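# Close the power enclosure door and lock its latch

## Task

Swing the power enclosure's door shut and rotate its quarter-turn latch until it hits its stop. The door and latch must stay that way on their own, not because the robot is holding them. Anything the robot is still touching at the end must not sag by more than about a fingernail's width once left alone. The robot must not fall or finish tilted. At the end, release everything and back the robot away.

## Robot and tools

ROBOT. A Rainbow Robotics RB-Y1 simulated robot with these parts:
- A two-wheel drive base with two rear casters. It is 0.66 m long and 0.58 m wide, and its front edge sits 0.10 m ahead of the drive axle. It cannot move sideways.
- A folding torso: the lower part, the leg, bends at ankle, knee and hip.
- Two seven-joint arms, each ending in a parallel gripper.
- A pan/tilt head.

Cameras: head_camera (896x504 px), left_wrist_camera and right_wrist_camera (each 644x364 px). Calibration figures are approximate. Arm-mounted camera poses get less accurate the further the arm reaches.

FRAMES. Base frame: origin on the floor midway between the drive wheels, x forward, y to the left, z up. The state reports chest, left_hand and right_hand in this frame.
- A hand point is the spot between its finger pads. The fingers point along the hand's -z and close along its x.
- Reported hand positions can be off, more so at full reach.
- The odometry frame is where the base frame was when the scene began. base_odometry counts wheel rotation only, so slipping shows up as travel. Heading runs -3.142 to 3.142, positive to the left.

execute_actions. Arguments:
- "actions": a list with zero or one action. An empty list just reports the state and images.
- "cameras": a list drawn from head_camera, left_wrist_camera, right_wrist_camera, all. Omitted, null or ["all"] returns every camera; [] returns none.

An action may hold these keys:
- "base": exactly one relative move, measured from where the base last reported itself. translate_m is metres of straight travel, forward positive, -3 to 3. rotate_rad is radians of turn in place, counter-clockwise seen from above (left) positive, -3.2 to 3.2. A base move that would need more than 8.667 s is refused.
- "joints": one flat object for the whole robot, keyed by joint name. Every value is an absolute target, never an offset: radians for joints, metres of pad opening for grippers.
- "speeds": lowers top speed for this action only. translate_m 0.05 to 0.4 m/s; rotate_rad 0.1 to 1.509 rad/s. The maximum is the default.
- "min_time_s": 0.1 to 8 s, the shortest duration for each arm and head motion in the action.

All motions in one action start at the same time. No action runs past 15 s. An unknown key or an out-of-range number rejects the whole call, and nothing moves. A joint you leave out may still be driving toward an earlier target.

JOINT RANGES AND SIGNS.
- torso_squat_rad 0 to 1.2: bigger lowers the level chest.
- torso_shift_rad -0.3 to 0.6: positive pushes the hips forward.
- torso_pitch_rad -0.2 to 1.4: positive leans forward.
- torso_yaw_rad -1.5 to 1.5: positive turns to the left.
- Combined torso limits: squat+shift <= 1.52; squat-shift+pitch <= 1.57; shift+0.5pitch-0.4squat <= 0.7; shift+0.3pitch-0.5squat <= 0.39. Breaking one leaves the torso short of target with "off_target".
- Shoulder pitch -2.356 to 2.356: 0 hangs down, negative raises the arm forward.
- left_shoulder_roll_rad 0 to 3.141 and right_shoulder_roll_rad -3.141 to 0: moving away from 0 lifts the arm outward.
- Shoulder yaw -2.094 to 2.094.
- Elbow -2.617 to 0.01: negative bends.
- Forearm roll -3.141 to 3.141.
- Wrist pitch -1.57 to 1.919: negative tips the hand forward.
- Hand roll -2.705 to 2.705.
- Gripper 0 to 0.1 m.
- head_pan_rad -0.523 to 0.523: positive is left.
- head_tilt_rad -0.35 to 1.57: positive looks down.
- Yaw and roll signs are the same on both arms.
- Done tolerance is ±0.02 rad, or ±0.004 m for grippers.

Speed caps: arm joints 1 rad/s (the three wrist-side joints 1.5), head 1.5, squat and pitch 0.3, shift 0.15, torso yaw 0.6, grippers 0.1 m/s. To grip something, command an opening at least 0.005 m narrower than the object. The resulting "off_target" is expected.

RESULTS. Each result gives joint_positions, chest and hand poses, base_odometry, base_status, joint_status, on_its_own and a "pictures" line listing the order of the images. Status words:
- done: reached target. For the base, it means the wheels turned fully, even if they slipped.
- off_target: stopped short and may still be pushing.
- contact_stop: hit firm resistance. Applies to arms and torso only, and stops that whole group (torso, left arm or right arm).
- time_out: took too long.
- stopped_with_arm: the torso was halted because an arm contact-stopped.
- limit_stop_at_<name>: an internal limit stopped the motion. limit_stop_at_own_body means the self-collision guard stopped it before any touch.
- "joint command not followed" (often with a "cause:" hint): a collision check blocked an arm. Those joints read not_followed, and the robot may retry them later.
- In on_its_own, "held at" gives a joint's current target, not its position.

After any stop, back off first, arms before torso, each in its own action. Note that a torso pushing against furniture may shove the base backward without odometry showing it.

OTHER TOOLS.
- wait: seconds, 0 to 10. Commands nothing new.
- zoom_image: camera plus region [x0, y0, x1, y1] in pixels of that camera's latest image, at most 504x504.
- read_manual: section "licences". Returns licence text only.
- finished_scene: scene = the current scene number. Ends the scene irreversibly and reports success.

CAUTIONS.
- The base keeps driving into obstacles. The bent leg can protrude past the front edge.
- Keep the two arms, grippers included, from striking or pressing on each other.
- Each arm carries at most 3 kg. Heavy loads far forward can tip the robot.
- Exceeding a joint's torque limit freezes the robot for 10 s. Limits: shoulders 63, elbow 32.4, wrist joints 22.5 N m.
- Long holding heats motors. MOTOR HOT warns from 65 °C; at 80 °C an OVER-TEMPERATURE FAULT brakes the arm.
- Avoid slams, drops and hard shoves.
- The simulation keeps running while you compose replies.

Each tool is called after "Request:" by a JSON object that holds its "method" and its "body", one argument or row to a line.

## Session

Request:
{"method": "execute_actions", "body": {
  "actions": [
    {"joints":{"torso_yaw_rad":0.5,"head_pan_rad":0.3,"head_tilt_rad":0.1}}
  ],
  "cameras": ["head_camera"]
}}

Scene clock: 1.67 s.
base_odometry: x=+0.000 y=+0.000 heading=+0.000 (m, m, rad; odometry frame)
base_status: not commanded
joint_positions: torso_squat_rad=+0.350 torso_shift_rad=+0.001 torso_pitch_rad=+0.002 torso_yaw_rad=+0.500 left_shoulder_pitch_rad=-0.036 left_shoulder_roll_rad=+0.041 left_shoulder_yaw_rad=-0.042 left_elbow_rad=-0.165 left_forearm_roll_rad=+0.034 left_wrist_pitch_rad=-0.028 left_hand_roll_rad=-0.002 left_gripper_m=+0.101 right_shoulder_pitch_rad=-0.046 right_shoulder_roll_rad=-0.036 right_shoulder_yaw_rad=+0.028 right_elbow_rad=-0.105 right_forearm_roll_rad=+0.035 right_wrist_pitch_rad=-0.026 right_hand_roll_rad=+0.060 right_gripper_m=+0.101 head_pan_rad=+0.300 head_tilt_rad=+0.100
joint_status: all done
chest: x=-0.2263 y=+0.0008 z=+1.2476 quat_wxyz=(+0.969, +0.000, +0.001, +0.247) (m; base frame)
left_hand: x=-0.2472 y=+0.2706 z=+0.5714 quat_wxyz=(+0.966, +0.044, -0.104, +0.234) (m; base frame)
right_hand: x=-0.0318 y=-0.1711 z=+0.5685 quat_wxyz=(+0.946, +0.001, -0.087, +0.313) (m; base frame)
pictures: head_camera
camera_calibration (this result's frames):
head_camera: T_world_to_cam=[[0.741335, -0.671069, 0.00937776, 0.142771], [-0.0342052, -0.0517342, -0.998075, 1.49269], [0.670262, 0.739588, -0.0613064, 0.157498], [0, 0, 0, 1]] pos_world=[-0.160349, 0.0565485, 1.49813]
Images, in order (width x height): head_camera 896x504.

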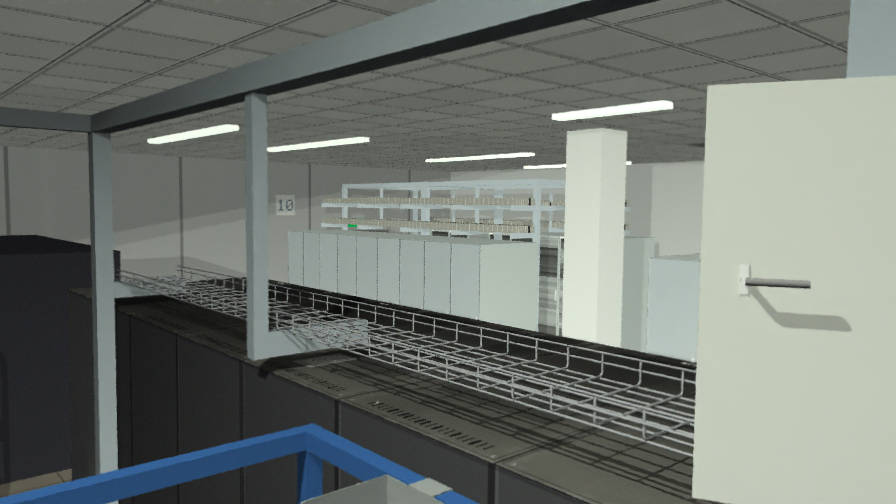

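Request:
{"method": "execute_actions", "body": {
  "actions": [
    {"joints":{"torso_yaw_rad":0.2,"head_pan_rad":0.0,"torso_squat_rad":0.2}}
  ],
  "cameras": ["head_camera"]
}}

Request:
{"method": "execute_actions", "body": {
  "actions": [
    {"joints":{"torso_yaw_rad":-0.1,"head_pan_rad":-0.3}}
  ],
  "cameras": ["head_camera"]
}}

Scene clock: 4.93 s.
base_odometry: x=+0.000 y=+0.000 heading=+0.000 (m, m, rad; odometry frame)
base_status: not commanded
joint_positions: torso_squat_rad=+0.200 torso_shift_rad=+0.001 torso_pitch_rad=+0.003 torso_yaw_rad=+0.200 left_shoulder_pitch_rad=-0.036 left_shoulder_roll_rad=+0.041 left_shoulder_yaw_rad=-0.042 left_elbow_rad=-0.165 left_forearm_roll_rad=+0.034 left_wrist_pitch_rad=-0.028 left_hand_roll_rad=-0.002 left_gripper_m=+0.101 right_shoulder_pitch_rad=-0.046 right_shoulder_roll_rad=-0.036 right_shoulder_yaw_rad=+0.028 right_elbow_rad=-0.105 right_forearm_roll_rad=+0.035 right_wrist_pitch_rad=-0.026 right_hand_roll_rad=+0.060 right_gripper_m=+0.101 head_pan_rad=+0.000 head_tilt_rad=+0.100
joint_status: all done
chest: x=-0.2262 y=+0.0008 z=+1.2760 quat_wxyz=(+0.995, +0.000, +0.001, +0.100) (m; base frame)
left_hand: x=-0.1663 y=+0.2643 z=+0.5996 quat_wxyz=(+0.990, +0.028, -0.110, +0.087) (m; base frame)
right_hand: x=-0.0913 y=-0.2215 z=+0.5970 quat_wxyz=(+0.982, -0.012, -0.086, +0.169) (m; base frame)
pictures: head_camera
camera_calibration (this result's frames):
head_camera: T_world_to_cam=[[0.23291, -0.972438, 0.0108365, 0.0322715], [-0.0575207, -0.0248986, -0.998034, 1.51582], [0.970796, 0.231829, -0.0617344, 0.22687], [0, 0, 0, 1]] pos_world=[-0.14057, 0.0165288, 1.52649]
Images, in order (width x height): head_camera 896x504.

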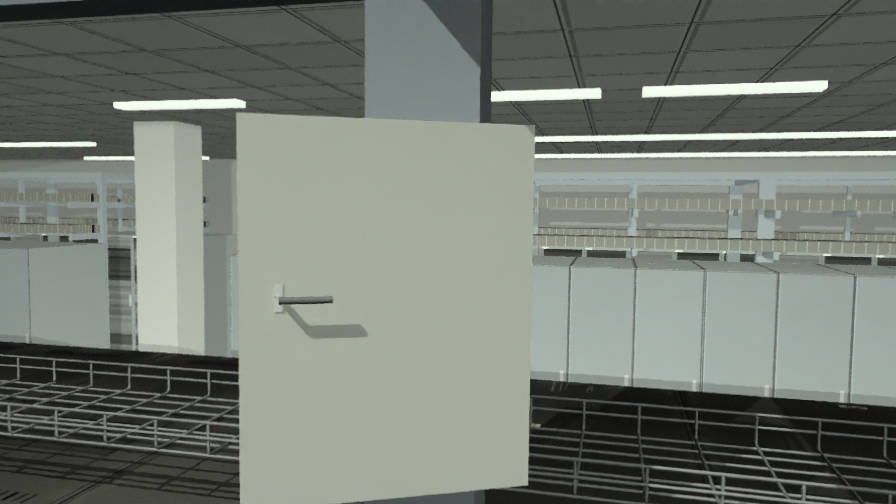

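Scene clock: 6.27 s.
base_odometry: x=+0.000 y=+0.000 heading=+0.000 (m, m, rad; odometry frame)
base_status: not commanded
joint_positions: torso_squat_rad=+0.200 torso_shift_rad=+0.001 torso_pitch_rad=+0.003 torso_yaw_rad=-0.100 left_shoulder_pitch_rad=-0.036 left_shoulder_roll_rad=+0.041 left_shoulder_yaw_rad=-0.042 left_elbow_rad=-0.165 left_forearm_roll_rad=+0.034 left_wrist_pitch_rad=-0.028 left_hand_roll_rad=-0.002 left_gripper_m=+0.101 right_shoulder_pitch_rad=-0.046 right_shoulder_roll_rad=-0.036 right_shoulder_yaw_rad=+0.028 right_elbow_rad=-0.105 right_forearm_roll_rad=+0.035 right_wrist_pitch_rad=-0.026 right_hand_roll_rad=+0.060 right_gripper_m=+0.101 head_pan_rad=-0.300 head_tilt_rad=+0.100
joint_status: all done
chest: x=-0.2262 y=+0.0008 z=+1.2760 quat_wxyz=(+0.999, -0.001, +0.001, -0.050) (m; base frame)
left_hand: x=-0.0910 y=+0.2343 z=+0.5995 quat_wxyz=(+0.992, +0.011, -0.113, -0.062) (m; base frame)
right_hand: x=-0.1630 y=-0.2519 z=+0.5972 quat_wxyz=(+0.996, -0.025, -0.083, +0.020) (m; base frame)
pictures: head_camera
camera_calibration (this result's frames):
head_camera: T_world_to_cam=[[-0.356849, -0.934081, 0.0123355, -0.0965353], [-0.0614629, 0.0103005, -0.998056, 1.51495], [0.932138, -0.356914, -0.0610871, 0.218548], [0, 0, 0, 1]] pos_world=[-0.145052, -0.0277737, 1.52654]
Images, in order (width x height): head_camera 896x504.

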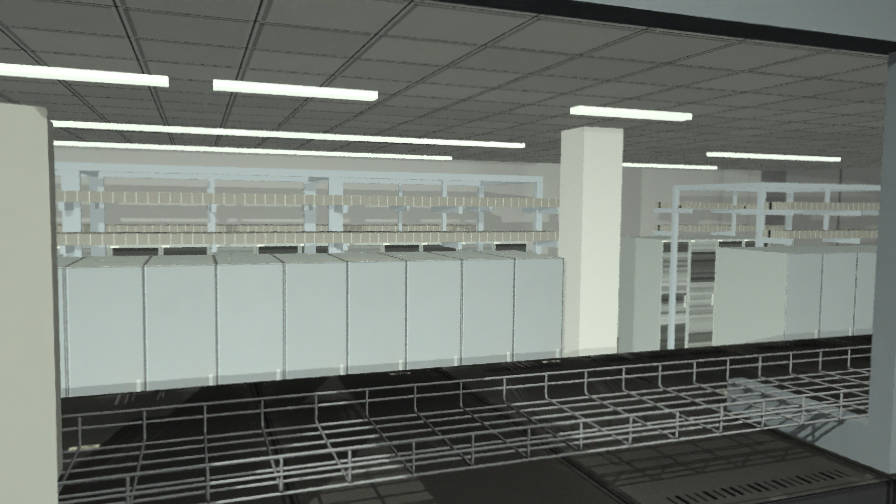

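Request:
{"method": "execute_actions", "body": {
  "actions": [
    {"joints":{"torso_yaw_rad":0.8,"left_shoulder_pitch_rad":-0.3,"left_elbow_rad":-2.3,"left_wrist_pitch_rad":0,"left_gripper_m":0,"head_pan_rad":-0.3,"right_shoulder_roll_rad":-0.2,"right_shoulder_pitch_rad":0.45}}
  ],
  "cameras": []
}}

Request:
{"method": "execute_actions", "body": {
  "actions": [
    {"joints":{"left_shoulder_pitch_rad":-1.335,"left_shoulder_roll_rad":0.42,"left_shoulder_yaw_rad":0.037,"left_elbow_rad":-1.2,"left_forearm_roll_rad":0.7,"left_wrist_pitch_rad":0.97,"left_hand_roll_rad":-0.25,"torso_squat_rad":0.55}}
  ],
  "cameras": []
}}

Request:
{"method": "execute_actions", "body": {
  "actions": [
    {"joints":{"torso_yaw_rad":0.45,"head_pan_rad":-0.1}}
  ],
  "cameras": ["head_camera"]
}}

Scene clock: 15.57 s.
base_odometry: x=+0.000 y=+0.000 heading=+0.000 (m, m, rad; odometry frame)
base_status: not commanded
joint_positions: torso_squat_rad=+0.200 torso_shift_rad=+0.001 torso_pitch_rad=+0.003 torso_yaw_rad=+0.800 left_shoulder_pitch_rad=-0.300 left_shoulder_roll_rad=+0.041 left_shoulder_yaw_rad=-0.042 left_elbow_rad=-2.300 left_forearm_roll_rad=+0.034 left_wrist_pitch_rad=+0.000 left_hand_roll_rad=-0.002 left_gripper_m=+0.001 right_shoulder_pitch_rad=+0.450 right_shoulder_roll_rad=-0.200 right_shoulder_yaw_rad=+0.028 right_elbow_rad=-0.105 right_forearm_roll_rad=+0.035 right_wrist_pitch_rad=-0.026 right_hand_roll_rad=+0.060 right_gripper_m=+0.101 head_pan_rad=-0.300 head_tilt_rad=+0.100
joint_status: all done
chest: x=-0.2262 y=+0.0008 z=+1.2760 quat_wxyz=(+0.921, +0.000, +0.001, +0.389) (m; base frame)
left_hand: x=-0.0710 y=+0.3904 z=+1.4934 quat_wxyz=(+0.272, +0.309, -0.909, +0.066) (m; base frame)
right_hand: x=-0.1676 y=-0.4438 z=+0.6559 quat_wxyz=(+0.901, -0.143, +0.112, +0.393) (m; base frame)
pictures: none
No camera images: the call's "cameras" was empty. Leave "cameras" out to get every camera's image.

Scene clock: 17.57 s.
base_odometry: x=+0.000 y=+0.000 heading=+0.000 (m, m, rad; odometry frame)
base_status: not commanded
joint_positions: torso_squat_rad=+0.550 torso_shift_rad=+0.001 torso_pitch_rad=+0.002 torso_yaw_rad=+0.800 left_shoulder_pitch_rad=-1.335 left_shoulder_roll_rad=+0.420 left_shoulder_yaw_rad=+0.037 left_elbow_rad=-1.200 left_forearm_roll_rad=+0.700 left_wrist_pitch_rad=+0.970 left_hand_roll_rad=-0.250 left_gripper_m=+0.001 right_shoulder_pitch_rad=+0.450 right_shoulder_roll_rad=-0.200 right_shoulder_yaw_rad=+0.028 right_elbow_rad=-0.105 right_forearm_roll_rad=+0.035 right_wrist_pitch_rad=-0.026 right_hand_roll_rad=+0.060 right_gripper_m=+0.101 head_pan_rad=-0.300 head_tilt_rad=+0.100
joint_status: all done
chest: x=-0.2265 y=+0.0007 z=+1.1867 quat_wxyz=(+0.921, +0.000, +0.001, +0.389) (m; base frame)
left_hand: x=+0.1596 y=+0.5299 z=+1.4157 quat_wxyz=(+0.723, +0.160, -0.670, +0.052) (m; base frame)
right_hand: x=-0.1677 y=-0.4438 z=+0.5666 quat_wxyz=(+0.901, -0.143, +0.112, +0.393) (m; base frame)
pictures: none
No camera images: the call's "cameras" was empty. Leave "cameras" out to get every camera's image.

Scene clock: 18.93 s.
base_odometry: x=+0.000 y=+0.000 heading=+0.000 (m, m, rad; odometry frame)
base_status: not commanded
joint_positions: torso_squat_rad=+0.550 torso_shift_rad=+0.001 torso_pitch_rad=+0.002 torso_yaw_rad=+0.450 left_shoulder_pitch_rad=-1.335 left_shoulder_roll_rad=+0.420 left_shoulder_yaw_rad=+0.037 left_elbow_rad=-1.200 left_forearm_roll_rad=+0.700 left_wrist_pitch_rad=+0.970 left_hand_roll_rad=-0.250 left_gripper_m=+0.001 right_shoulder_pitch_rad=+0.450 right_shoulder_roll_rad=-0.200 right_shoulder_yaw_rad=+0.028 right_elbow_rad=-0.105 right_forearm_roll_rad=+0.035 right_wrist_pitch_rad=-0.026 right_hand_roll_rad=+0.060 right_gripper_m=+0.101 head_pan_rad=-0.100 head_tilt_rad=+0.100
joint_status: all done
chest: x=-0.2265 y=+0.0007 z=+1.1867 quat_wxyz=(+0.975, +0.000, +0.001, +0.223) (m; base frame)
left_hand: x=+0.3177 y=+0.3655 z=+1.4155 quat_wxyz=(+0.721, +0.040, -0.687, -0.075) (m; base frame)
right_hand: x=-0.3237 y=-0.4376 z=+0.5670 quat_wxyz=(+0.956, -0.122, +0.136, +0.230) (m; base frame)
pictures: head_camera
camera_calibration (this result's frames):
head_camera: T_world_to_cam=[[0.375473, -0.926774, 0.010524, 0.0680499], [-0.052955, -0.0327876, -0.998058, 1.42777], [0.925319, 0.374186, -0.0613881, 0.210887], [0, 0, 0, 1]] pos_world=[-0.145081, 0.0309688, 1.43722]
Images, in order (width x height): head_camera 896x504.

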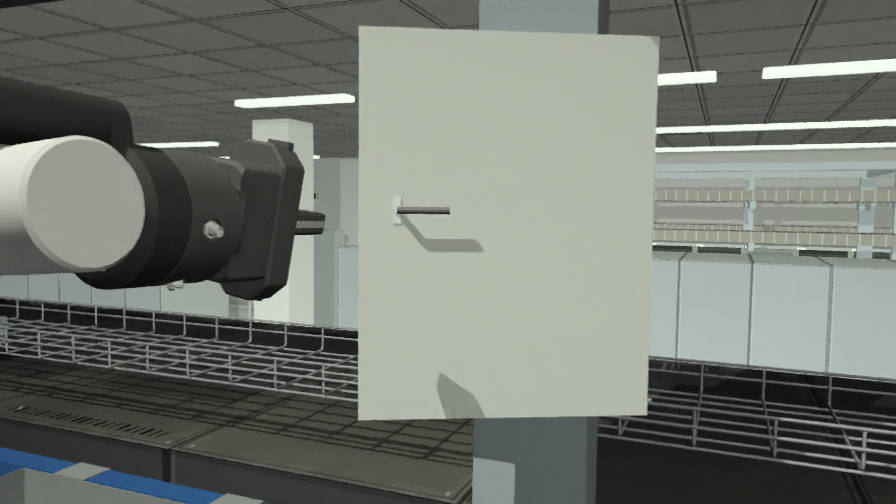

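Request:
{"method": "execute_actions", "body": {
  "actions": [
    {"joints":{"torso_yaw_rad":0.38,"torso_squat_rad":0.72}}
  ],
  "cameras": []
}}

Request:
{"method": "execute_actions", "body": {
  "actions": [
    {"joints":{"torso_shift_rad":0.2},"base":{"translate_m":0.12},"speeds":{"translate_m":0.08}}
  ],
  "cameras": ["head_camera"]
}}

Scene clock: 22.20 s.
base_odometry: x=+0.000 y=+0.000 heading=+0.000 (m, m, rad; odometry frame)
base_status: not commanded
joint_positions: torso_squat_rad=+0.720 torso_shift_rad=+0.001 torso_pitch_rad=+0.002 torso_yaw_rad=+0.380 left_shoulder_pitch_rad=-1.335 left_shoulder_roll_rad=+0.420 left_shoulder_yaw_rad=+0.037 left_elbow_rad=-1.200 left_forearm_roll_rad=+0.700 left_wrist_pitch_rad=+0.970 left_hand_roll_rad=-0.250 left_gripper_m=+0.001 right_shoulder_pitch_rad=+0.450 right_shoulder_roll_rad=-0.200 right_shoulder_yaw_rad=+0.028 right_elbow_rad=-0.105 right_forearm_roll_rad=+0.035 right_wrist_pitch_rad=-0.026 right_hand_roll_rad=+0.060 right_gripper_m=+0.101 head_pan_rad=-0.100 head_tilt_rad=+0.100
joint_status: all done
chest: x=-0.2266 y=+0.0007 z=+1.1162 quat_wxyz=(+0.982, +0.000, +0.001, +0.189) (m; base frame)
left_hand: x=+0.3417 y=+0.3266 z=+1.3450 quat_wxyz=(+0.718, +0.016, -0.688, -0.100) (m; base frame)
right_hand: x=-0.3541 y=-0.4299 z=+0.4965 quat_wxyz=(+0.963, -0.117, +0.140, +0.197) (m; base frame)
pictures: none
No camera images: the call's "cameras" was empty. Leave "cameras" out to get every camera's image.

Scene clock: 24.60 s.
base_odometry: x=+0.120 y=+0.000 heading=+0.002 (m, m, rad; odometry frame)
base_status: done
joint_positions: torso_squat_rad=+0.721 torso_shift_rad=+0.194 torso_pitch_rad=-0.005 torso_yaw_rad=+0.382 left_shoulder_pitch_rad=-1.335 left_shoulder_roll_rad=+0.421 left_shoulder_yaw_rad=+0.037 left_elbow_rad=-1.201 left_forearm_roll_rad=+0.700 left_wrist_pitch_rad=+0.970 left_hand_roll_rad=-0.250 left_gripper_m=+0.001 right_shoulder_pitch_rad=+0.450 right_shoulder_roll_rad=-0.200 right_shoulder_yaw_rad=+0.028 right_elbow_rad=-0.105 right_forearm_roll_rad=+0.035 right_wrist_pitch_rad=-0.026 right_hand_roll_rad=+0.060 right_gripper_m=+0.101 head_pan_rad=-0.100 head_tilt_rad=+0.100
joint_status: torso_shift_rad contact_stop (moved +0.193 of +0.199)
chest: x=-0.1281 y=+0.0007 z=+1.1058 quat_wxyz=(+0.982, -0.001, -0.002, +0.190) (m; base frame)
left_hand: x=+0.4376 y=+0.3280 z=+1.3391 quat_wxyz=(+0.716, +0.018, -0.691, -0.099) (m; base frame)
right_hand: x=-0.2501 y=-0.4301 z=+0.4852 quat_wxyz=(+0.964, -0.118, +0.136, +0.197) (m; base frame)
pictures: head_camera
camera_calibration (this result's frames):
head_camera: T_world_to_cam=[[0.311587, -0.950128, 0.013033, 0.0209616], [-0.0475945, -0.0293039, -0.998437, 1.35332], [0.949025, 0.31048, -0.0543516, 0.11018], [0, 0, 0, 1]] pos_world=[-0.0466843, 0.0253652, 1.35692]
Images, in order (width x height): head_camera 896x504.

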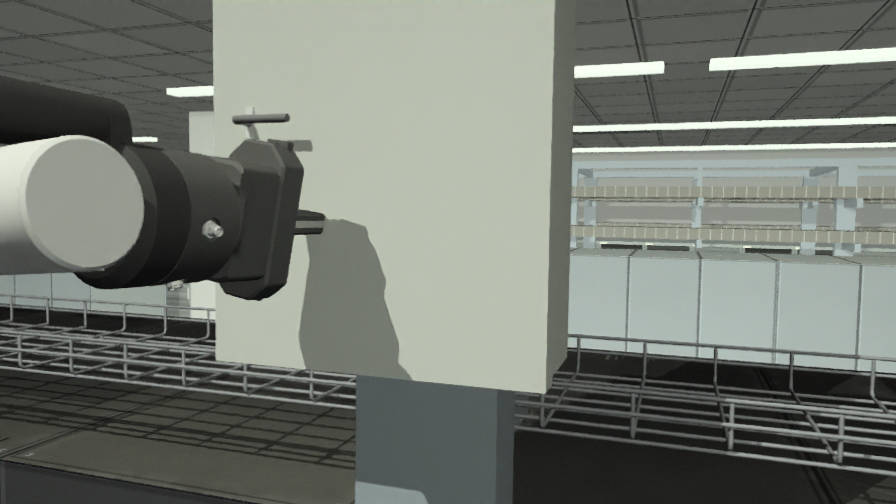

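Request:
{"method": "execute_actions", "body": {
  "actions": [
    {"joints":{"torso_shift_rad":0.05}}
  ],
  "cameras": []
}}

Request:
{"method": "execute_actions", "body": {
  "actions": [
    {"joints":{"torso_yaw_rad":0.55,"torso_squat_rad":0.47,"left_forearm_roll_rad":0.8,"left_wrist_pitch_rad":1.02,"left_hand_roll_rad":1.95,"left_gripper_m":0.085,"head_pan_rad":0}}
  ],
  "cameras": ["head_camera","left_wrist_camera"]
}}

Scene clock: 30.23 s.
base_odometry: x=+0.120 y=+0.000 heading=+0.002 (m, m, rad; odometry frame)
base_status: not commanded
joint_positions: torso_squat_rad=+0.721 torso_shift_rad=+0.050 torso_pitch_rad=-0.004 torso_yaw_rad=+0.382 left_shoulder_pitch_rad=-1.335 left_shoulder_roll_rad=+0.420 left_shoulder_yaw_rad=+0.037 left_elbow_rad=-1.200 left_forearm_roll_rad=+0.700 left_wrist_pitch_rad=+0.970 left_hand_roll_rad=-0.250 left_gripper_m=+0.001 right_shoulder_pitch_rad=+0.450 right_shoulder_roll_rad=-0.200 right_shoulder_yaw_rad=+0.028 right_elbow_rad=-0.105 right_forearm_roll_rad=+0.035 right_wrist_pitch_rad=-0.026 right_hand_roll_rad=+0.060 right_gripper_m=+0.101 head_pan_rad=-0.100 head_tilt_rad=+0.100
joint_status: all done
chest: x=-0.2029 y=+0.0007 z=+1.1151 quat_wxyz=(+0.982, -0.001, -0.002, +0.190) (m; base frame)
left_hand: x=+0.3634 y=+0.3277 z=+1.3474 quat_wxyz=(+0.716, +0.017, -0.691, -0.099) (m; base frame)
right_hand: x=-0.3259 y=-0.4300 z=+0.4947 quat_wxyz=(+0.964, -0.118, +0.137, +0.197) (m; base frame)
pictures: none
No camera images: the call's "cameras" was empty. Leave "cameras" out to get every camera's image.

Scene clock: 32.27 s.
base_odometry: x=+0.120 y=+0.000 heading=+0.002 (m, m, rad; odometry frame)
base_status: not commanded
joint_positions: torso_squat_rad=+0.470 torso_shift_rad=+0.050 torso_pitch_rad=-0.003 torso_yaw_rad=+0.550 left_shoulder_pitch_rad=-1.335 left_shoulder_roll_rad=+0.420 left_shoulder_yaw_rad=+0.037 left_elbow_rad=-1.200 left_forearm_roll_rad=+0.800 left_wrist_pitch_rad=+1.020 left_hand_roll_rad=+1.950 left_gripper_m=+0.085 right_shoulder_pitch_rad=+0.450 right_shoulder_roll_rad=-0.200 right_shoulder_yaw_rad=+0.028 right_elbow_rad=-0.105 right_forearm_roll_rad=+0.035 right_wrist_pitch_rad=-0.026 right_hand_roll_rad=+0.060 right_gripper_m=+0.101 head_pan_rad=+0.000 head_tilt_rad=+0.100
joint_status: all done
chest: x=-0.1978 y=+0.0008 z=+1.2132 quat_wxyz=(+0.962, -0.001, -0.001, +0.272) (m; base frame)
left_hand: x=+0.3055 y=+0.3976 z=+1.4359 quat_wxyz=(+0.378, -0.592, -0.327, +0.633) (m; base frame)
right_hand: x=-0.2472 y=-0.4449 z=+0.5931 quat_wxyz=(+0.943, -0.129, +0.127, +0.278) (m; base frame)
pictures: head_camera, left_wrist_camera
camera_calibration (this result's frames):
head_camera: T_world_to_cam=[[0.552104, -0.833671, 0.013145, 0.0865181], [-0.0400475, -0.0422626, -0.998304, 1.45864], [0.832813, 0.550641, -0.0567198, 0.161832], [0, 0, 0, 1]] pos_world=[-0.124128, 0.0446621, 1.4642]
left_wrist_camera: T_world_to_cam=[[-0.0184224, 0.888686, -0.458146, 0.310846], [-0.615728, 0.35094, 0.705493, -0.938647], [0.787744, 0.29509, 0.540724, -1.05291], [0, 0, 0, 1]] pos_world=[0.257198, 0.363867, 1.37395]
Images, in order (width x height): head_camera 896x504, left_wrist_camera 644x364.

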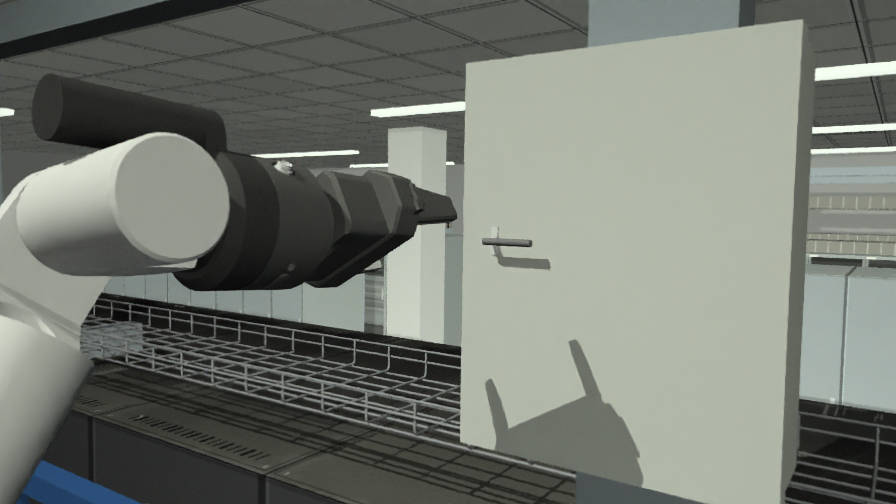

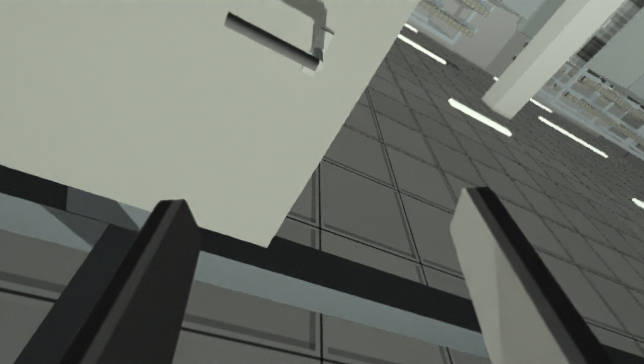

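Request:
{"method": "execute_actions", "body": {
  "actions": [
    {"joints":{"torso_shift_rad":0.22,"torso_squat_rad":0.42}}
  ],
  "cameras": ["head_camera","left_wrist_camera"]
}}

Scene clock: 35.60 s.
base_odometry: x=+0.120 y=+0.000 heading=+0.002 (m, m, rad; odometry frame)
base_status: not commanded
joint_positions: torso_squat_rad=+0.420 torso_shift_rad=+0.220 torso_pitch_rad=-0.003 torso_yaw_rad=+0.550 left_shoulder_pitch_rad=-1.335 left_shoulder_roll_rad=+0.420 left_shoulder_yaw_rad=+0.037 left_elbow_rad=-1.200 left_forearm_roll_rad=+0.800 left_wrist_pitch_rad=+1.020 left_hand_roll_rad=+1.950 left_gripper_m=+0.085 right_shoulder_pitch_rad=+0.450 right_shoulder_roll_rad=-0.200 right_shoulder_yaw_rad=+0.028 right_elbow_rad=-0.105 right_forearm_roll_rad=+0.035 right_wrist_pitch_rad=-0.026 right_hand_roll_rad=+0.060 right_gripper_m=+0.101 head_pan_rad=+0.000 head_tilt_rad=+0.100
joint_status: all done
chest: x=-0.0895 y=+0.0008 z=+1.2137 quat_wxyz=(+0.962, -0.001, -0.001, +0.272) (m; base frame)
left_hand: x=+0.4137 y=+0.3976 z=+1.4363 quat_wxyz=(+0.378, -0.592, -0.327, +0.633) (m; base frame)
right_hand: x=-0.1389 y=-0.4449 z=+0.5936 quat_wxyz=(+0.943, -0.129, +0.127, +0.278) (m; base frame)
pictures: head_camera, left_wrist_camera
camera_calibration (this result's frames):
head_camera: T_world_to_cam=[[0.552105, -0.833671, 0.0131452, 0.0267304], [-0.0400467, -0.0422624, -0.998304, 1.4634], [0.832812, 0.550642, -0.0567191, 0.0716784], [0, 0, 0, 1]] pos_world=[-0.0158481, 0.0446622, 1.46464]
left_wrist_camera: T_world_to_cam=[[-0.0184233, 0.888685, -0.458149, 0.313044], [-0.615721, 0.350944, 0.705497, -0.872289], [0.787749, 0.295089, 0.540716, -1.13843], [0, 0, 0, 1]] pos_world=[0.365477, 0.363866, 1.37439]
Images, in order (width x height): head_camera 896x504, left_wrist_camera 644x364.

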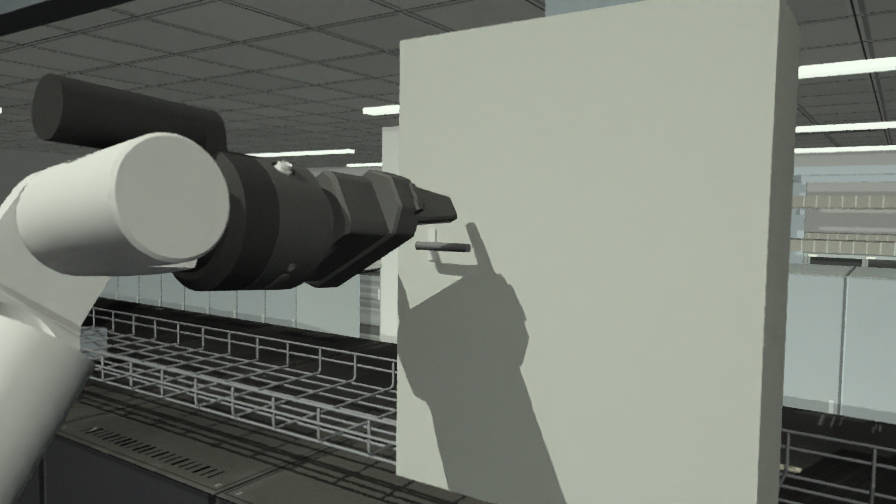

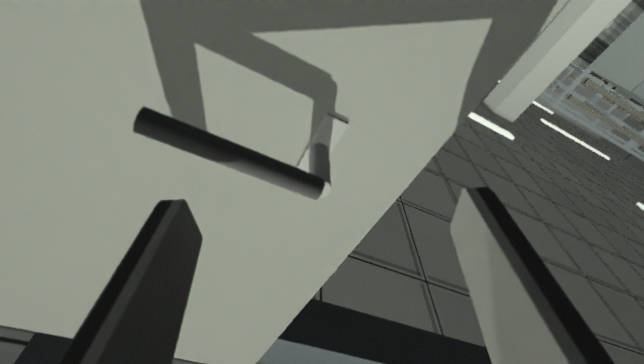

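Request:
{"method": "execute_actions", "body": {
  "actions": [
    {"joints":{"torso_shift_rad":0.262}}
  ],
  "cameras": ["left_wrist_camera"]
}}

Request:
{"method": "execute_actions", "body": {
  "actions": [
    {"joints":{"left_gripper_m":0.055}}
  ],
  "cameras": ["left_wrist_camera"]
}}

Request:
{"method": "execute_actions", "body": {
  "actions": [
    {"joints":{"left_hand_roll_rad":0.7},"min_time_s":2}
  ],
  "cameras": ["head_camera","left_wrist_camera"]
}}

Scene clock: 38.83 s.
base_odometry: x=+0.120 y=+0.000 heading=+0.002 (m, m, rad; odometry frame)
base_status: not commanded
joint_positions: torso_squat_rad=+0.420 torso_shift_rad=+0.261 torso_pitch_rad=-0.005 torso_yaw_rad=+0.550 left_shoulder_pitch_rad=-1.335 left_shoulder_roll_rad=+0.421 left_shoulder_yaw_rad=+0.037 left_elbow_rad=-1.201 left_forearm_roll_rad=+0.801 left_wrist_pitch_rad=+1.021 left_hand_roll_rad=+1.950 left_gripper_m=+0.085 right_shoulder_pitch_rad=+0.450 right_shoulder_roll_rad=-0.200 right_shoulder_yaw_rad=+0.028 right_elbow_rad=-0.105 right_forearm_roll_rad=+0.035 right_wrist_pitch_rad=-0.026 right_hand_roll_rad=+0.060 right_gripper_m=+0.101 head_pan_rad=+0.000 head_tilt_rad=+0.100
joint_status: all done
chest: x=-0.0648 y=+0.0008 z=+1.2074 quat_wxyz=(+0.962, -0.001, -0.002, +0.272) (m; base frame)
left_hand: x=+0.4375 y=+0.3979 z=+1.4313 quat_wxyz=(+0.378, -0.592, -0.328, +0.632) (m; base frame)
right_hand: x=-0.1127 y=-0.4449 z=+0.5872 quat_wxyz=(+0.944, -0.130, +0.125, +0.278) (m; base frame)
pictures: left_wrist_camera
camera_calibration (this result's frames):
left_wrist_camera: T_world_to_cam=[[-0.0176045, 0.888831, -0.457897, 0.310151], [-0.617316, 0.350594, 0.704276, -0.851613], [0.786518, 0.295066, 0.542517, -1.15654], [0, 0, 0, 1]] pos_world=[0.389385, 0.364153, 1.36923]
Images, in order (width x height): left_wrist_camera 644x364.

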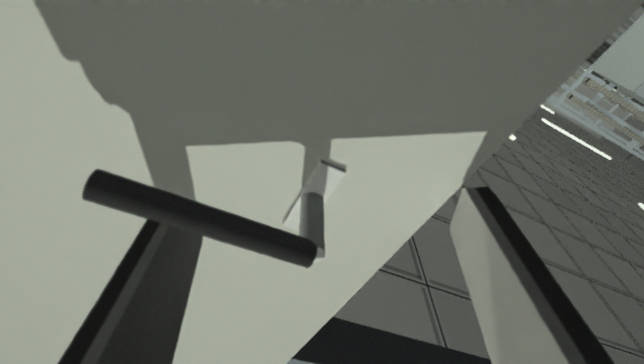

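Scene clock: 39.63 s.
base_odometry: x=+0.120 y=+0.000 heading=+0.002 (m, m, rad; odometry frame)
base_status: not commanded
joint_positions: torso_squat_rad=+0.420 torso_shift_rad=+0.261 torso_pitch_rad=-0.005 torso_yaw_rad=+0.550 left_shoulder_pitch_rad=-1.337 left_shoulder_roll_rad=+0.421 left_shoulder_yaw_rad=+0.038 left_elbow_rad=-1.202 left_forearm_roll_rad=+0.801 left_wrist_pitch_rad=+1.020 left_hand_roll_rad=+1.950 left_gripper_m=+0.056 right_shoulder_pitch_rad=+0.450 right_shoulder_roll_rad=-0.200 right_shoulder_yaw_rad=+0.028 right_elbow_rad=-0.105 right_forearm_roll_rad=+0.035 right_wrist_pitch_rad=-0.026 right_hand_roll_rad=+0.060 right_gripper_m=+0.101 head_pan_rad=+0.000 head_tilt_rad=+0.100
joint_status: all done
chest: x=-0.0648 y=+0.0006 z=+1.2074 quat_wxyz=(+0.962, -0.001, -0.003, +0.272) (m; base frame)
left_hand: x=+0.4373 y=+0.3969 z=+1.4331 quat_wxyz=(+0.378, -0.593, -0.328, +0.630) (m; base frame)
right_hand: x=-0.1127 y=-0.4449 z=+0.5870 quat_wxyz=(+0.944, -0.130, +0.125, +0.278) (m; base frame)
pictures: left_wrist_camera
camera_calibration (this result's frames):
left_wrist_camera: T_world_to_cam=[[-0.0150978, 0.88937, -0.456939, 0.309166], [-0.619414, 0.350423, 0.702517, -0.849186], [0.784919, 0.293641, 0.545597, -1.16025], [0, 0, 0, 1]] pos_world=[0.389371, 0.363308, 1.37087]
Images, in order (width x height): left_wrist_camera 644x364.

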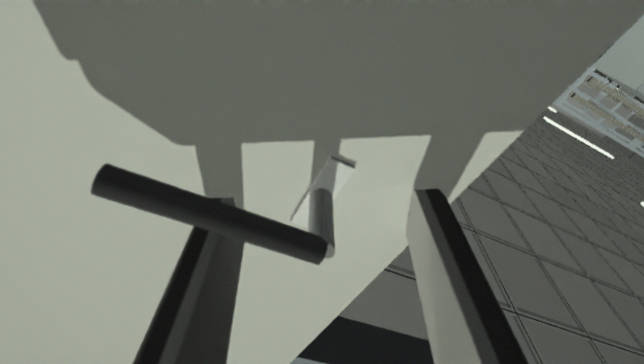

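Scene clock: 41.93 s.
base_odometry: x=+0.120 y=+0.000 heading=+0.002 (m, m, rad; odometry frame)
base_status: not commanded
joint_positions: torso_squat_rad=+0.420 torso_shift_rad=+0.261 torso_pitch_rad=-0.007 torso_yaw_rad=+0.550 left_shoulder_pitch_rad=-1.344 left_shoulder_roll_rad=+0.418 left_shoulder_yaw_rad=+0.039 left_elbow_rad=-1.207 left_forearm_roll_rad=+0.803 left_wrist_pitch_rad=+1.018 left_hand_roll_rad=+0.701 left_gripper_m=+0.056 right_shoulder_pitch_rad=+0.450 right_shoulder_roll_rad=-0.200 right_shoulder_yaw_rad=+0.028 right_elbow_rad=-0.105 right_forearm_roll_rad=+0.035 right_wrist_pitch_rad=-0.026 right_hand_roll_rad=+0.060 right_gripper_m=+0.101 head_pan_rad=+0.000 head_tilt_rad=+0.100
joint_status: all done
chest: x=-0.0654 y=-0.0005 z=+1.2074 quat_wxyz=(+0.962, +0.000, -0.003, +0.271) (m; base frame)
left_hand: x=+0.4362 y=+0.3904 z=+1.4409 quat_wxyz=(+0.673, -0.292, -0.617, +0.284) (m; base frame)
right_hand: x=-0.1128 y=-0.4448 z=+0.5861 quat_wxyz=(+0.944, -0.129, +0.125, +0.277) (m; base frame)
pictures: head_camera, left_wrist_camera
camera_calibration (this result's frames):
head_camera: T_world_to_cam=[[0.551934, -0.833785, 0.0130503, 0.012487], [-0.0368465, -0.0400197, -0.998519, 1.45852], [0.833073, 0.550636, -0.0528103, 0.0472292], [0, 0, 0, 1]] pos_world=[0.00750402, 0.0427749, 1.45869]
left_wrist_camera: T_world_to_cam=[[0.0686582, 0.710101, 0.700744, -1.3161], [-0.670579, -0.487211, 0.559419, -0.297506], [0.738654, -0.508313, 0.442728, -0.680242], [0, 0, 0, 1]] pos_world=[0.393323, 0.44384, 1.38984]
Images, in order (width x height): head_camera 896x504, left_wrist_camera 644x364.

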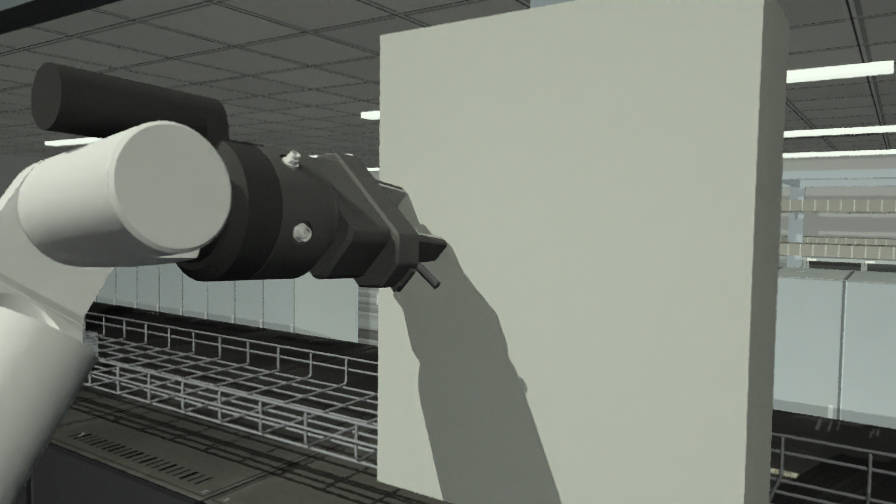

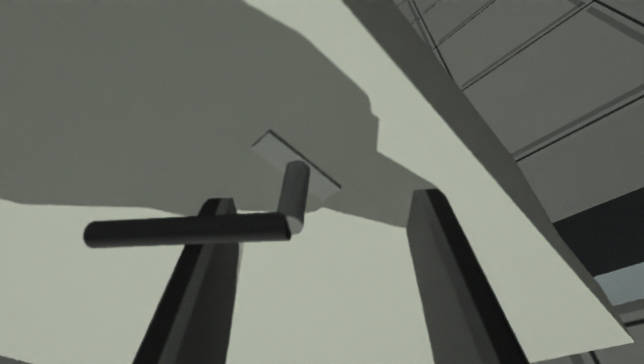

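Turning down.

Request:
{"method": "execute_actions", "body": {
  "actions": [
    {"joints":{"left_hand_roll_rad":-0.75},"min_time_s":2}
  ],
  "cameras": ["head_camera","left_wrist_camera"]
}}

Scene clock: 55.30 s.
TORQUE FAULT: left_forearm_roll_rad reached its load limit. The robot stopped for 10 seconds, dropped its targets and accepts commands again. The stop added 9.0 s to the call and to motion_time.
base_odometry: x=+0.119 y=+0.000 heading=+0.002 (m, m, rad; odometry frame)
base_status: not commanded
joint_positions: torso_squat_rad=+0.421 torso_shift_rad=+0.260 torso_pitch_rad=-0.007 torso_yaw_rad=+0.550 left_shoulder_pitch_rad=-1.345 left_shoulder_roll_rad=+0.410 left_shoulder_yaw_rad=+0.034 left_elbow_rad=-1.211 left_forearm_roll_rad=+0.808 left_wrist_pitch_rad=+1.023 left_hand_roll_rad=-0.063 left_gripper_m=+0.054 right_shoulder_pitch_rad=+0.450 right_shoulder_roll_rad=-0.200 right_shoulder_yaw_rad=+0.028 right_elbow_rad=-0.105 right_forearm_roll_rad=+0.035 right_wrist_pitch_rad=-0.026 right_hand_roll_rad=+0.060 right_gripper_m=+0.101 head_pan_rad=+0.000 head_tilt_rad=+0.100
joint_status: left_hand_roll_rad torque_fault (moved -0.764 of -1.451)
on_its_own: left_hand_roll_rad is held at -0.064, not at your -0.750, since a torque_fault
chest: x=-0.0659 y=-0.0005 z=+1.2074 quat_wxyz=(+0.962, +0.000, -0.004, +0.272) (m; base frame)
left_hand: x=+0.4370 y=+0.3827 z=+1.4400 quat_wxyz=(+0.732, -0.046, -0.680, +0.007) (m; base frame)
right_hand: x=-0.1129 y=-0.4449 z=+0.5863 quat_wxyz=(+0.944, -0.129, +0.124, +0.277) (m; base frame)
pictures: head_camera, left_wrist_camera
camera_calibration (this result's frames):
head_camera: T_world_to_cam=[[0.552089, -0.833672, 0.0137073, 0.0120755], [-0.0360291, -0.0402778, -0.998539, 1.45861], [0.833006, 0.550789, -0.0522734, 0.0470151], [0, 0, 0, 1]] pos_world=[0.00672182, 0.0429214, 1.45877]
left_wrist_camera: T_world_to_cam=[[0.0629795, 0.0250442, 0.997701, -1.47303], [-0.723542, -0.687406, 0.0629285, 0.514454], [0.687402, -0.725841, -0.0251719, 0.0951448], [0, 0, 0, 1]] pos_world=[0.399597, 0.45959, 1.43966]
Images, in order (width x height): head_camera 896x504, left_wrist_camera 644x364.

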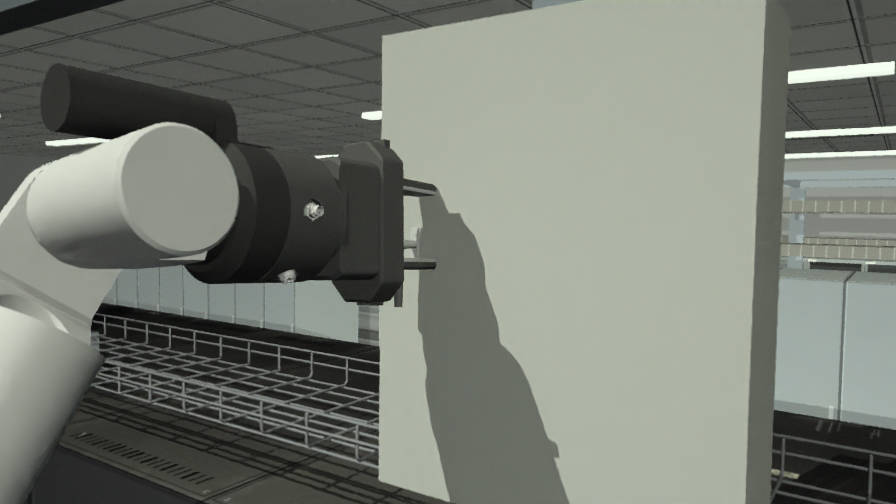

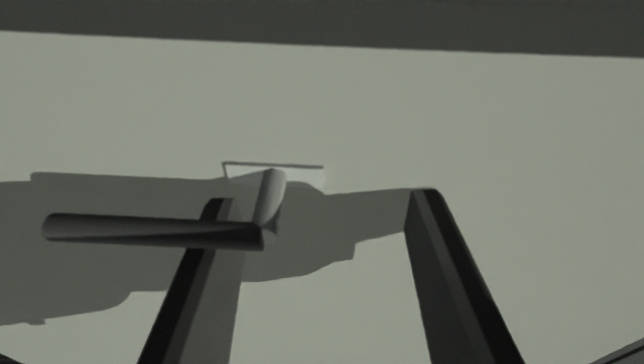

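Request:
{"method": "execute_actions", "body": {
  "actions": [
    {"joints":{"left_hand_roll_rad":0.15,"left_gripper_m":0.075}}
  ],
  "cameras": []
}}

Request:
{"method": "execute_actions", "body": {
  "actions": [
    {"joints":{"torso_shift_rad":0.05},"base":{"translate_m":-0.1}}
  ],
  "cameras": ["head_camera"]
}}

Scene clock: 58.97 s.
base_odometry: x=+0.119 y=+0.000 heading=+0.002 (m, m, rad; odometry frame)
base_status: not commanded
joint_positions: torso_squat_rad=+0.421 torso_shift_rad=+0.260 torso_pitch_rad=-0.007 torso_yaw_rad=+0.550 left_shoulder_pitch_rad=-1.344 left_shoulder_roll_rad=+0.414 left_shoulder_yaw_rad=+0.036 left_elbow_rad=-1.210 left_forearm_roll_rad=+0.806 left_wrist_pitch_rad=+1.022 left_hand_roll_rad=+0.150 left_gripper_m=+0.074 right_shoulder_pitch_rad=+0.450 right_shoulder_roll_rad=-0.200 right_shoulder_yaw_rad=+0.028 right_elbow_rad=-0.105 right_forearm_roll_rad=+0.035 right_wrist_pitch_rad=-0.026 right_hand_roll_rad=+0.060 right_gripper_m=+0.101 head_pan_rad=+0.000 head_tilt_rad=+0.100
joint_status: all done
chest: x=-0.0658 y=+0.0002 z=+1.2074 quat_wxyz=(+0.962, -0.001, -0.003, +0.272) (m; base frame)
left_hand: x=+0.4362 y=+0.3876 z=+1.4396 quat_wxyz=(+0.726, -0.116, -0.672, +0.088) (m; base frame)
right_hand: x=-0.1127 y=-0.4449 z=+0.5867 quat_wxyz=(+0.944, -0.130, +0.125, +0.278) (m; base frame)
pictures: none
No camera images: the call's "cameras" was empty. Leave "cameras" out to get every camera's image.

Scene clock: 61.17 s.
base_odometry: x=+0.020 y=+0.000 heading=+0.001 (m, m, rad; odometry frame)
base_status: done
joint_positions: torso_squat_rad=+0.420 torso_shift_rad=+0.050 torso_pitch_rad=-0.004 torso_yaw_rad=+0.550 left_shoulder_pitch_rad=-1.341 left_shoulder_roll_rad=+0.413 left_shoulder_yaw_rad=+0.035 left_elbow_rad=-1.207 left_forearm_roll_rad=+0.805 left_wrist_pitch_rad=+1.022 left_hand_roll_rad=+0.150 left_gripper_m=+0.075 right_shoulder_pitch_rad=+0.450 right_shoulder_roll_rad=-0.200 right_shoulder_yaw_rad=+0.028 right_elbow_rad=-0.105 right_forearm_roll_rad=+0.035 right_wrist_pitch_rad=-0.026 right_hand_roll_rad=+0.060 right_gripper_m=+0.101 head_pan_rad=+0.000 head_tilt_rad=+0.100
joint_status: all done
chest: x=-0.1972 y=+0.0007 z=+1.2283 quat_wxyz=(+0.962, -0.001, -0.002, +0.272) (m; base frame)
left_hand: x=+0.3065 y=+0.3893 z=+1.4553 quat_wxyz=(+0.729, -0.116, -0.669, +0.090) (m; base frame)
right_hand: x=-0.2465 y=-0.4449 z=+0.6081 quat_wxyz=(+0.944, -0.129, +0.126, +0.278) (m; base frame)
pictures: head_camera
camera_calibration (this result's frames):
head_camera: T_world_to_cam=[[0.552208, -0.833601, 0.0132422, 0.0858489], [-0.0396244, -0.0421076, -0.998327, 1.47378], [0.832764, 0.550759, -0.0562831, 0.161716], [0, 0, 0, 1]] pos_world=[-0.12368, 0.0445546, 1.47928]
Images, in order (width x height): head_camera 896x504.

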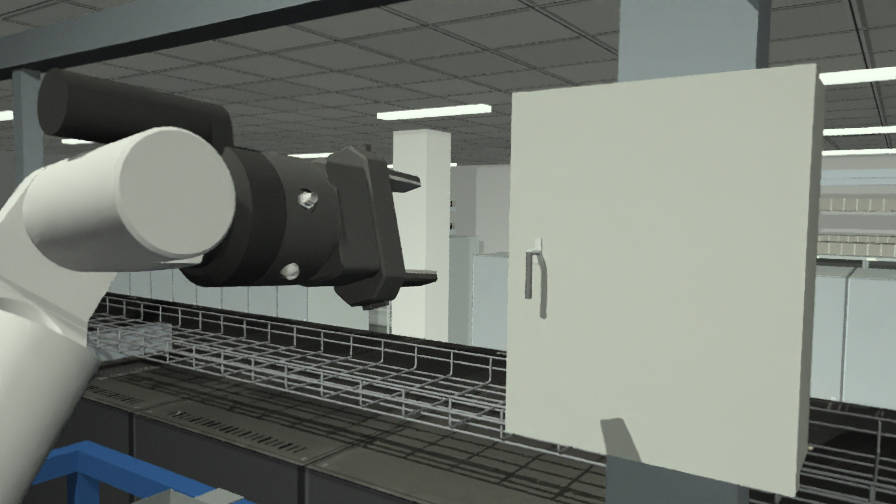

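Request:
{"method": "finished_scene", "body": {
  "scene": 2
}}

The scene is finished: the task was done.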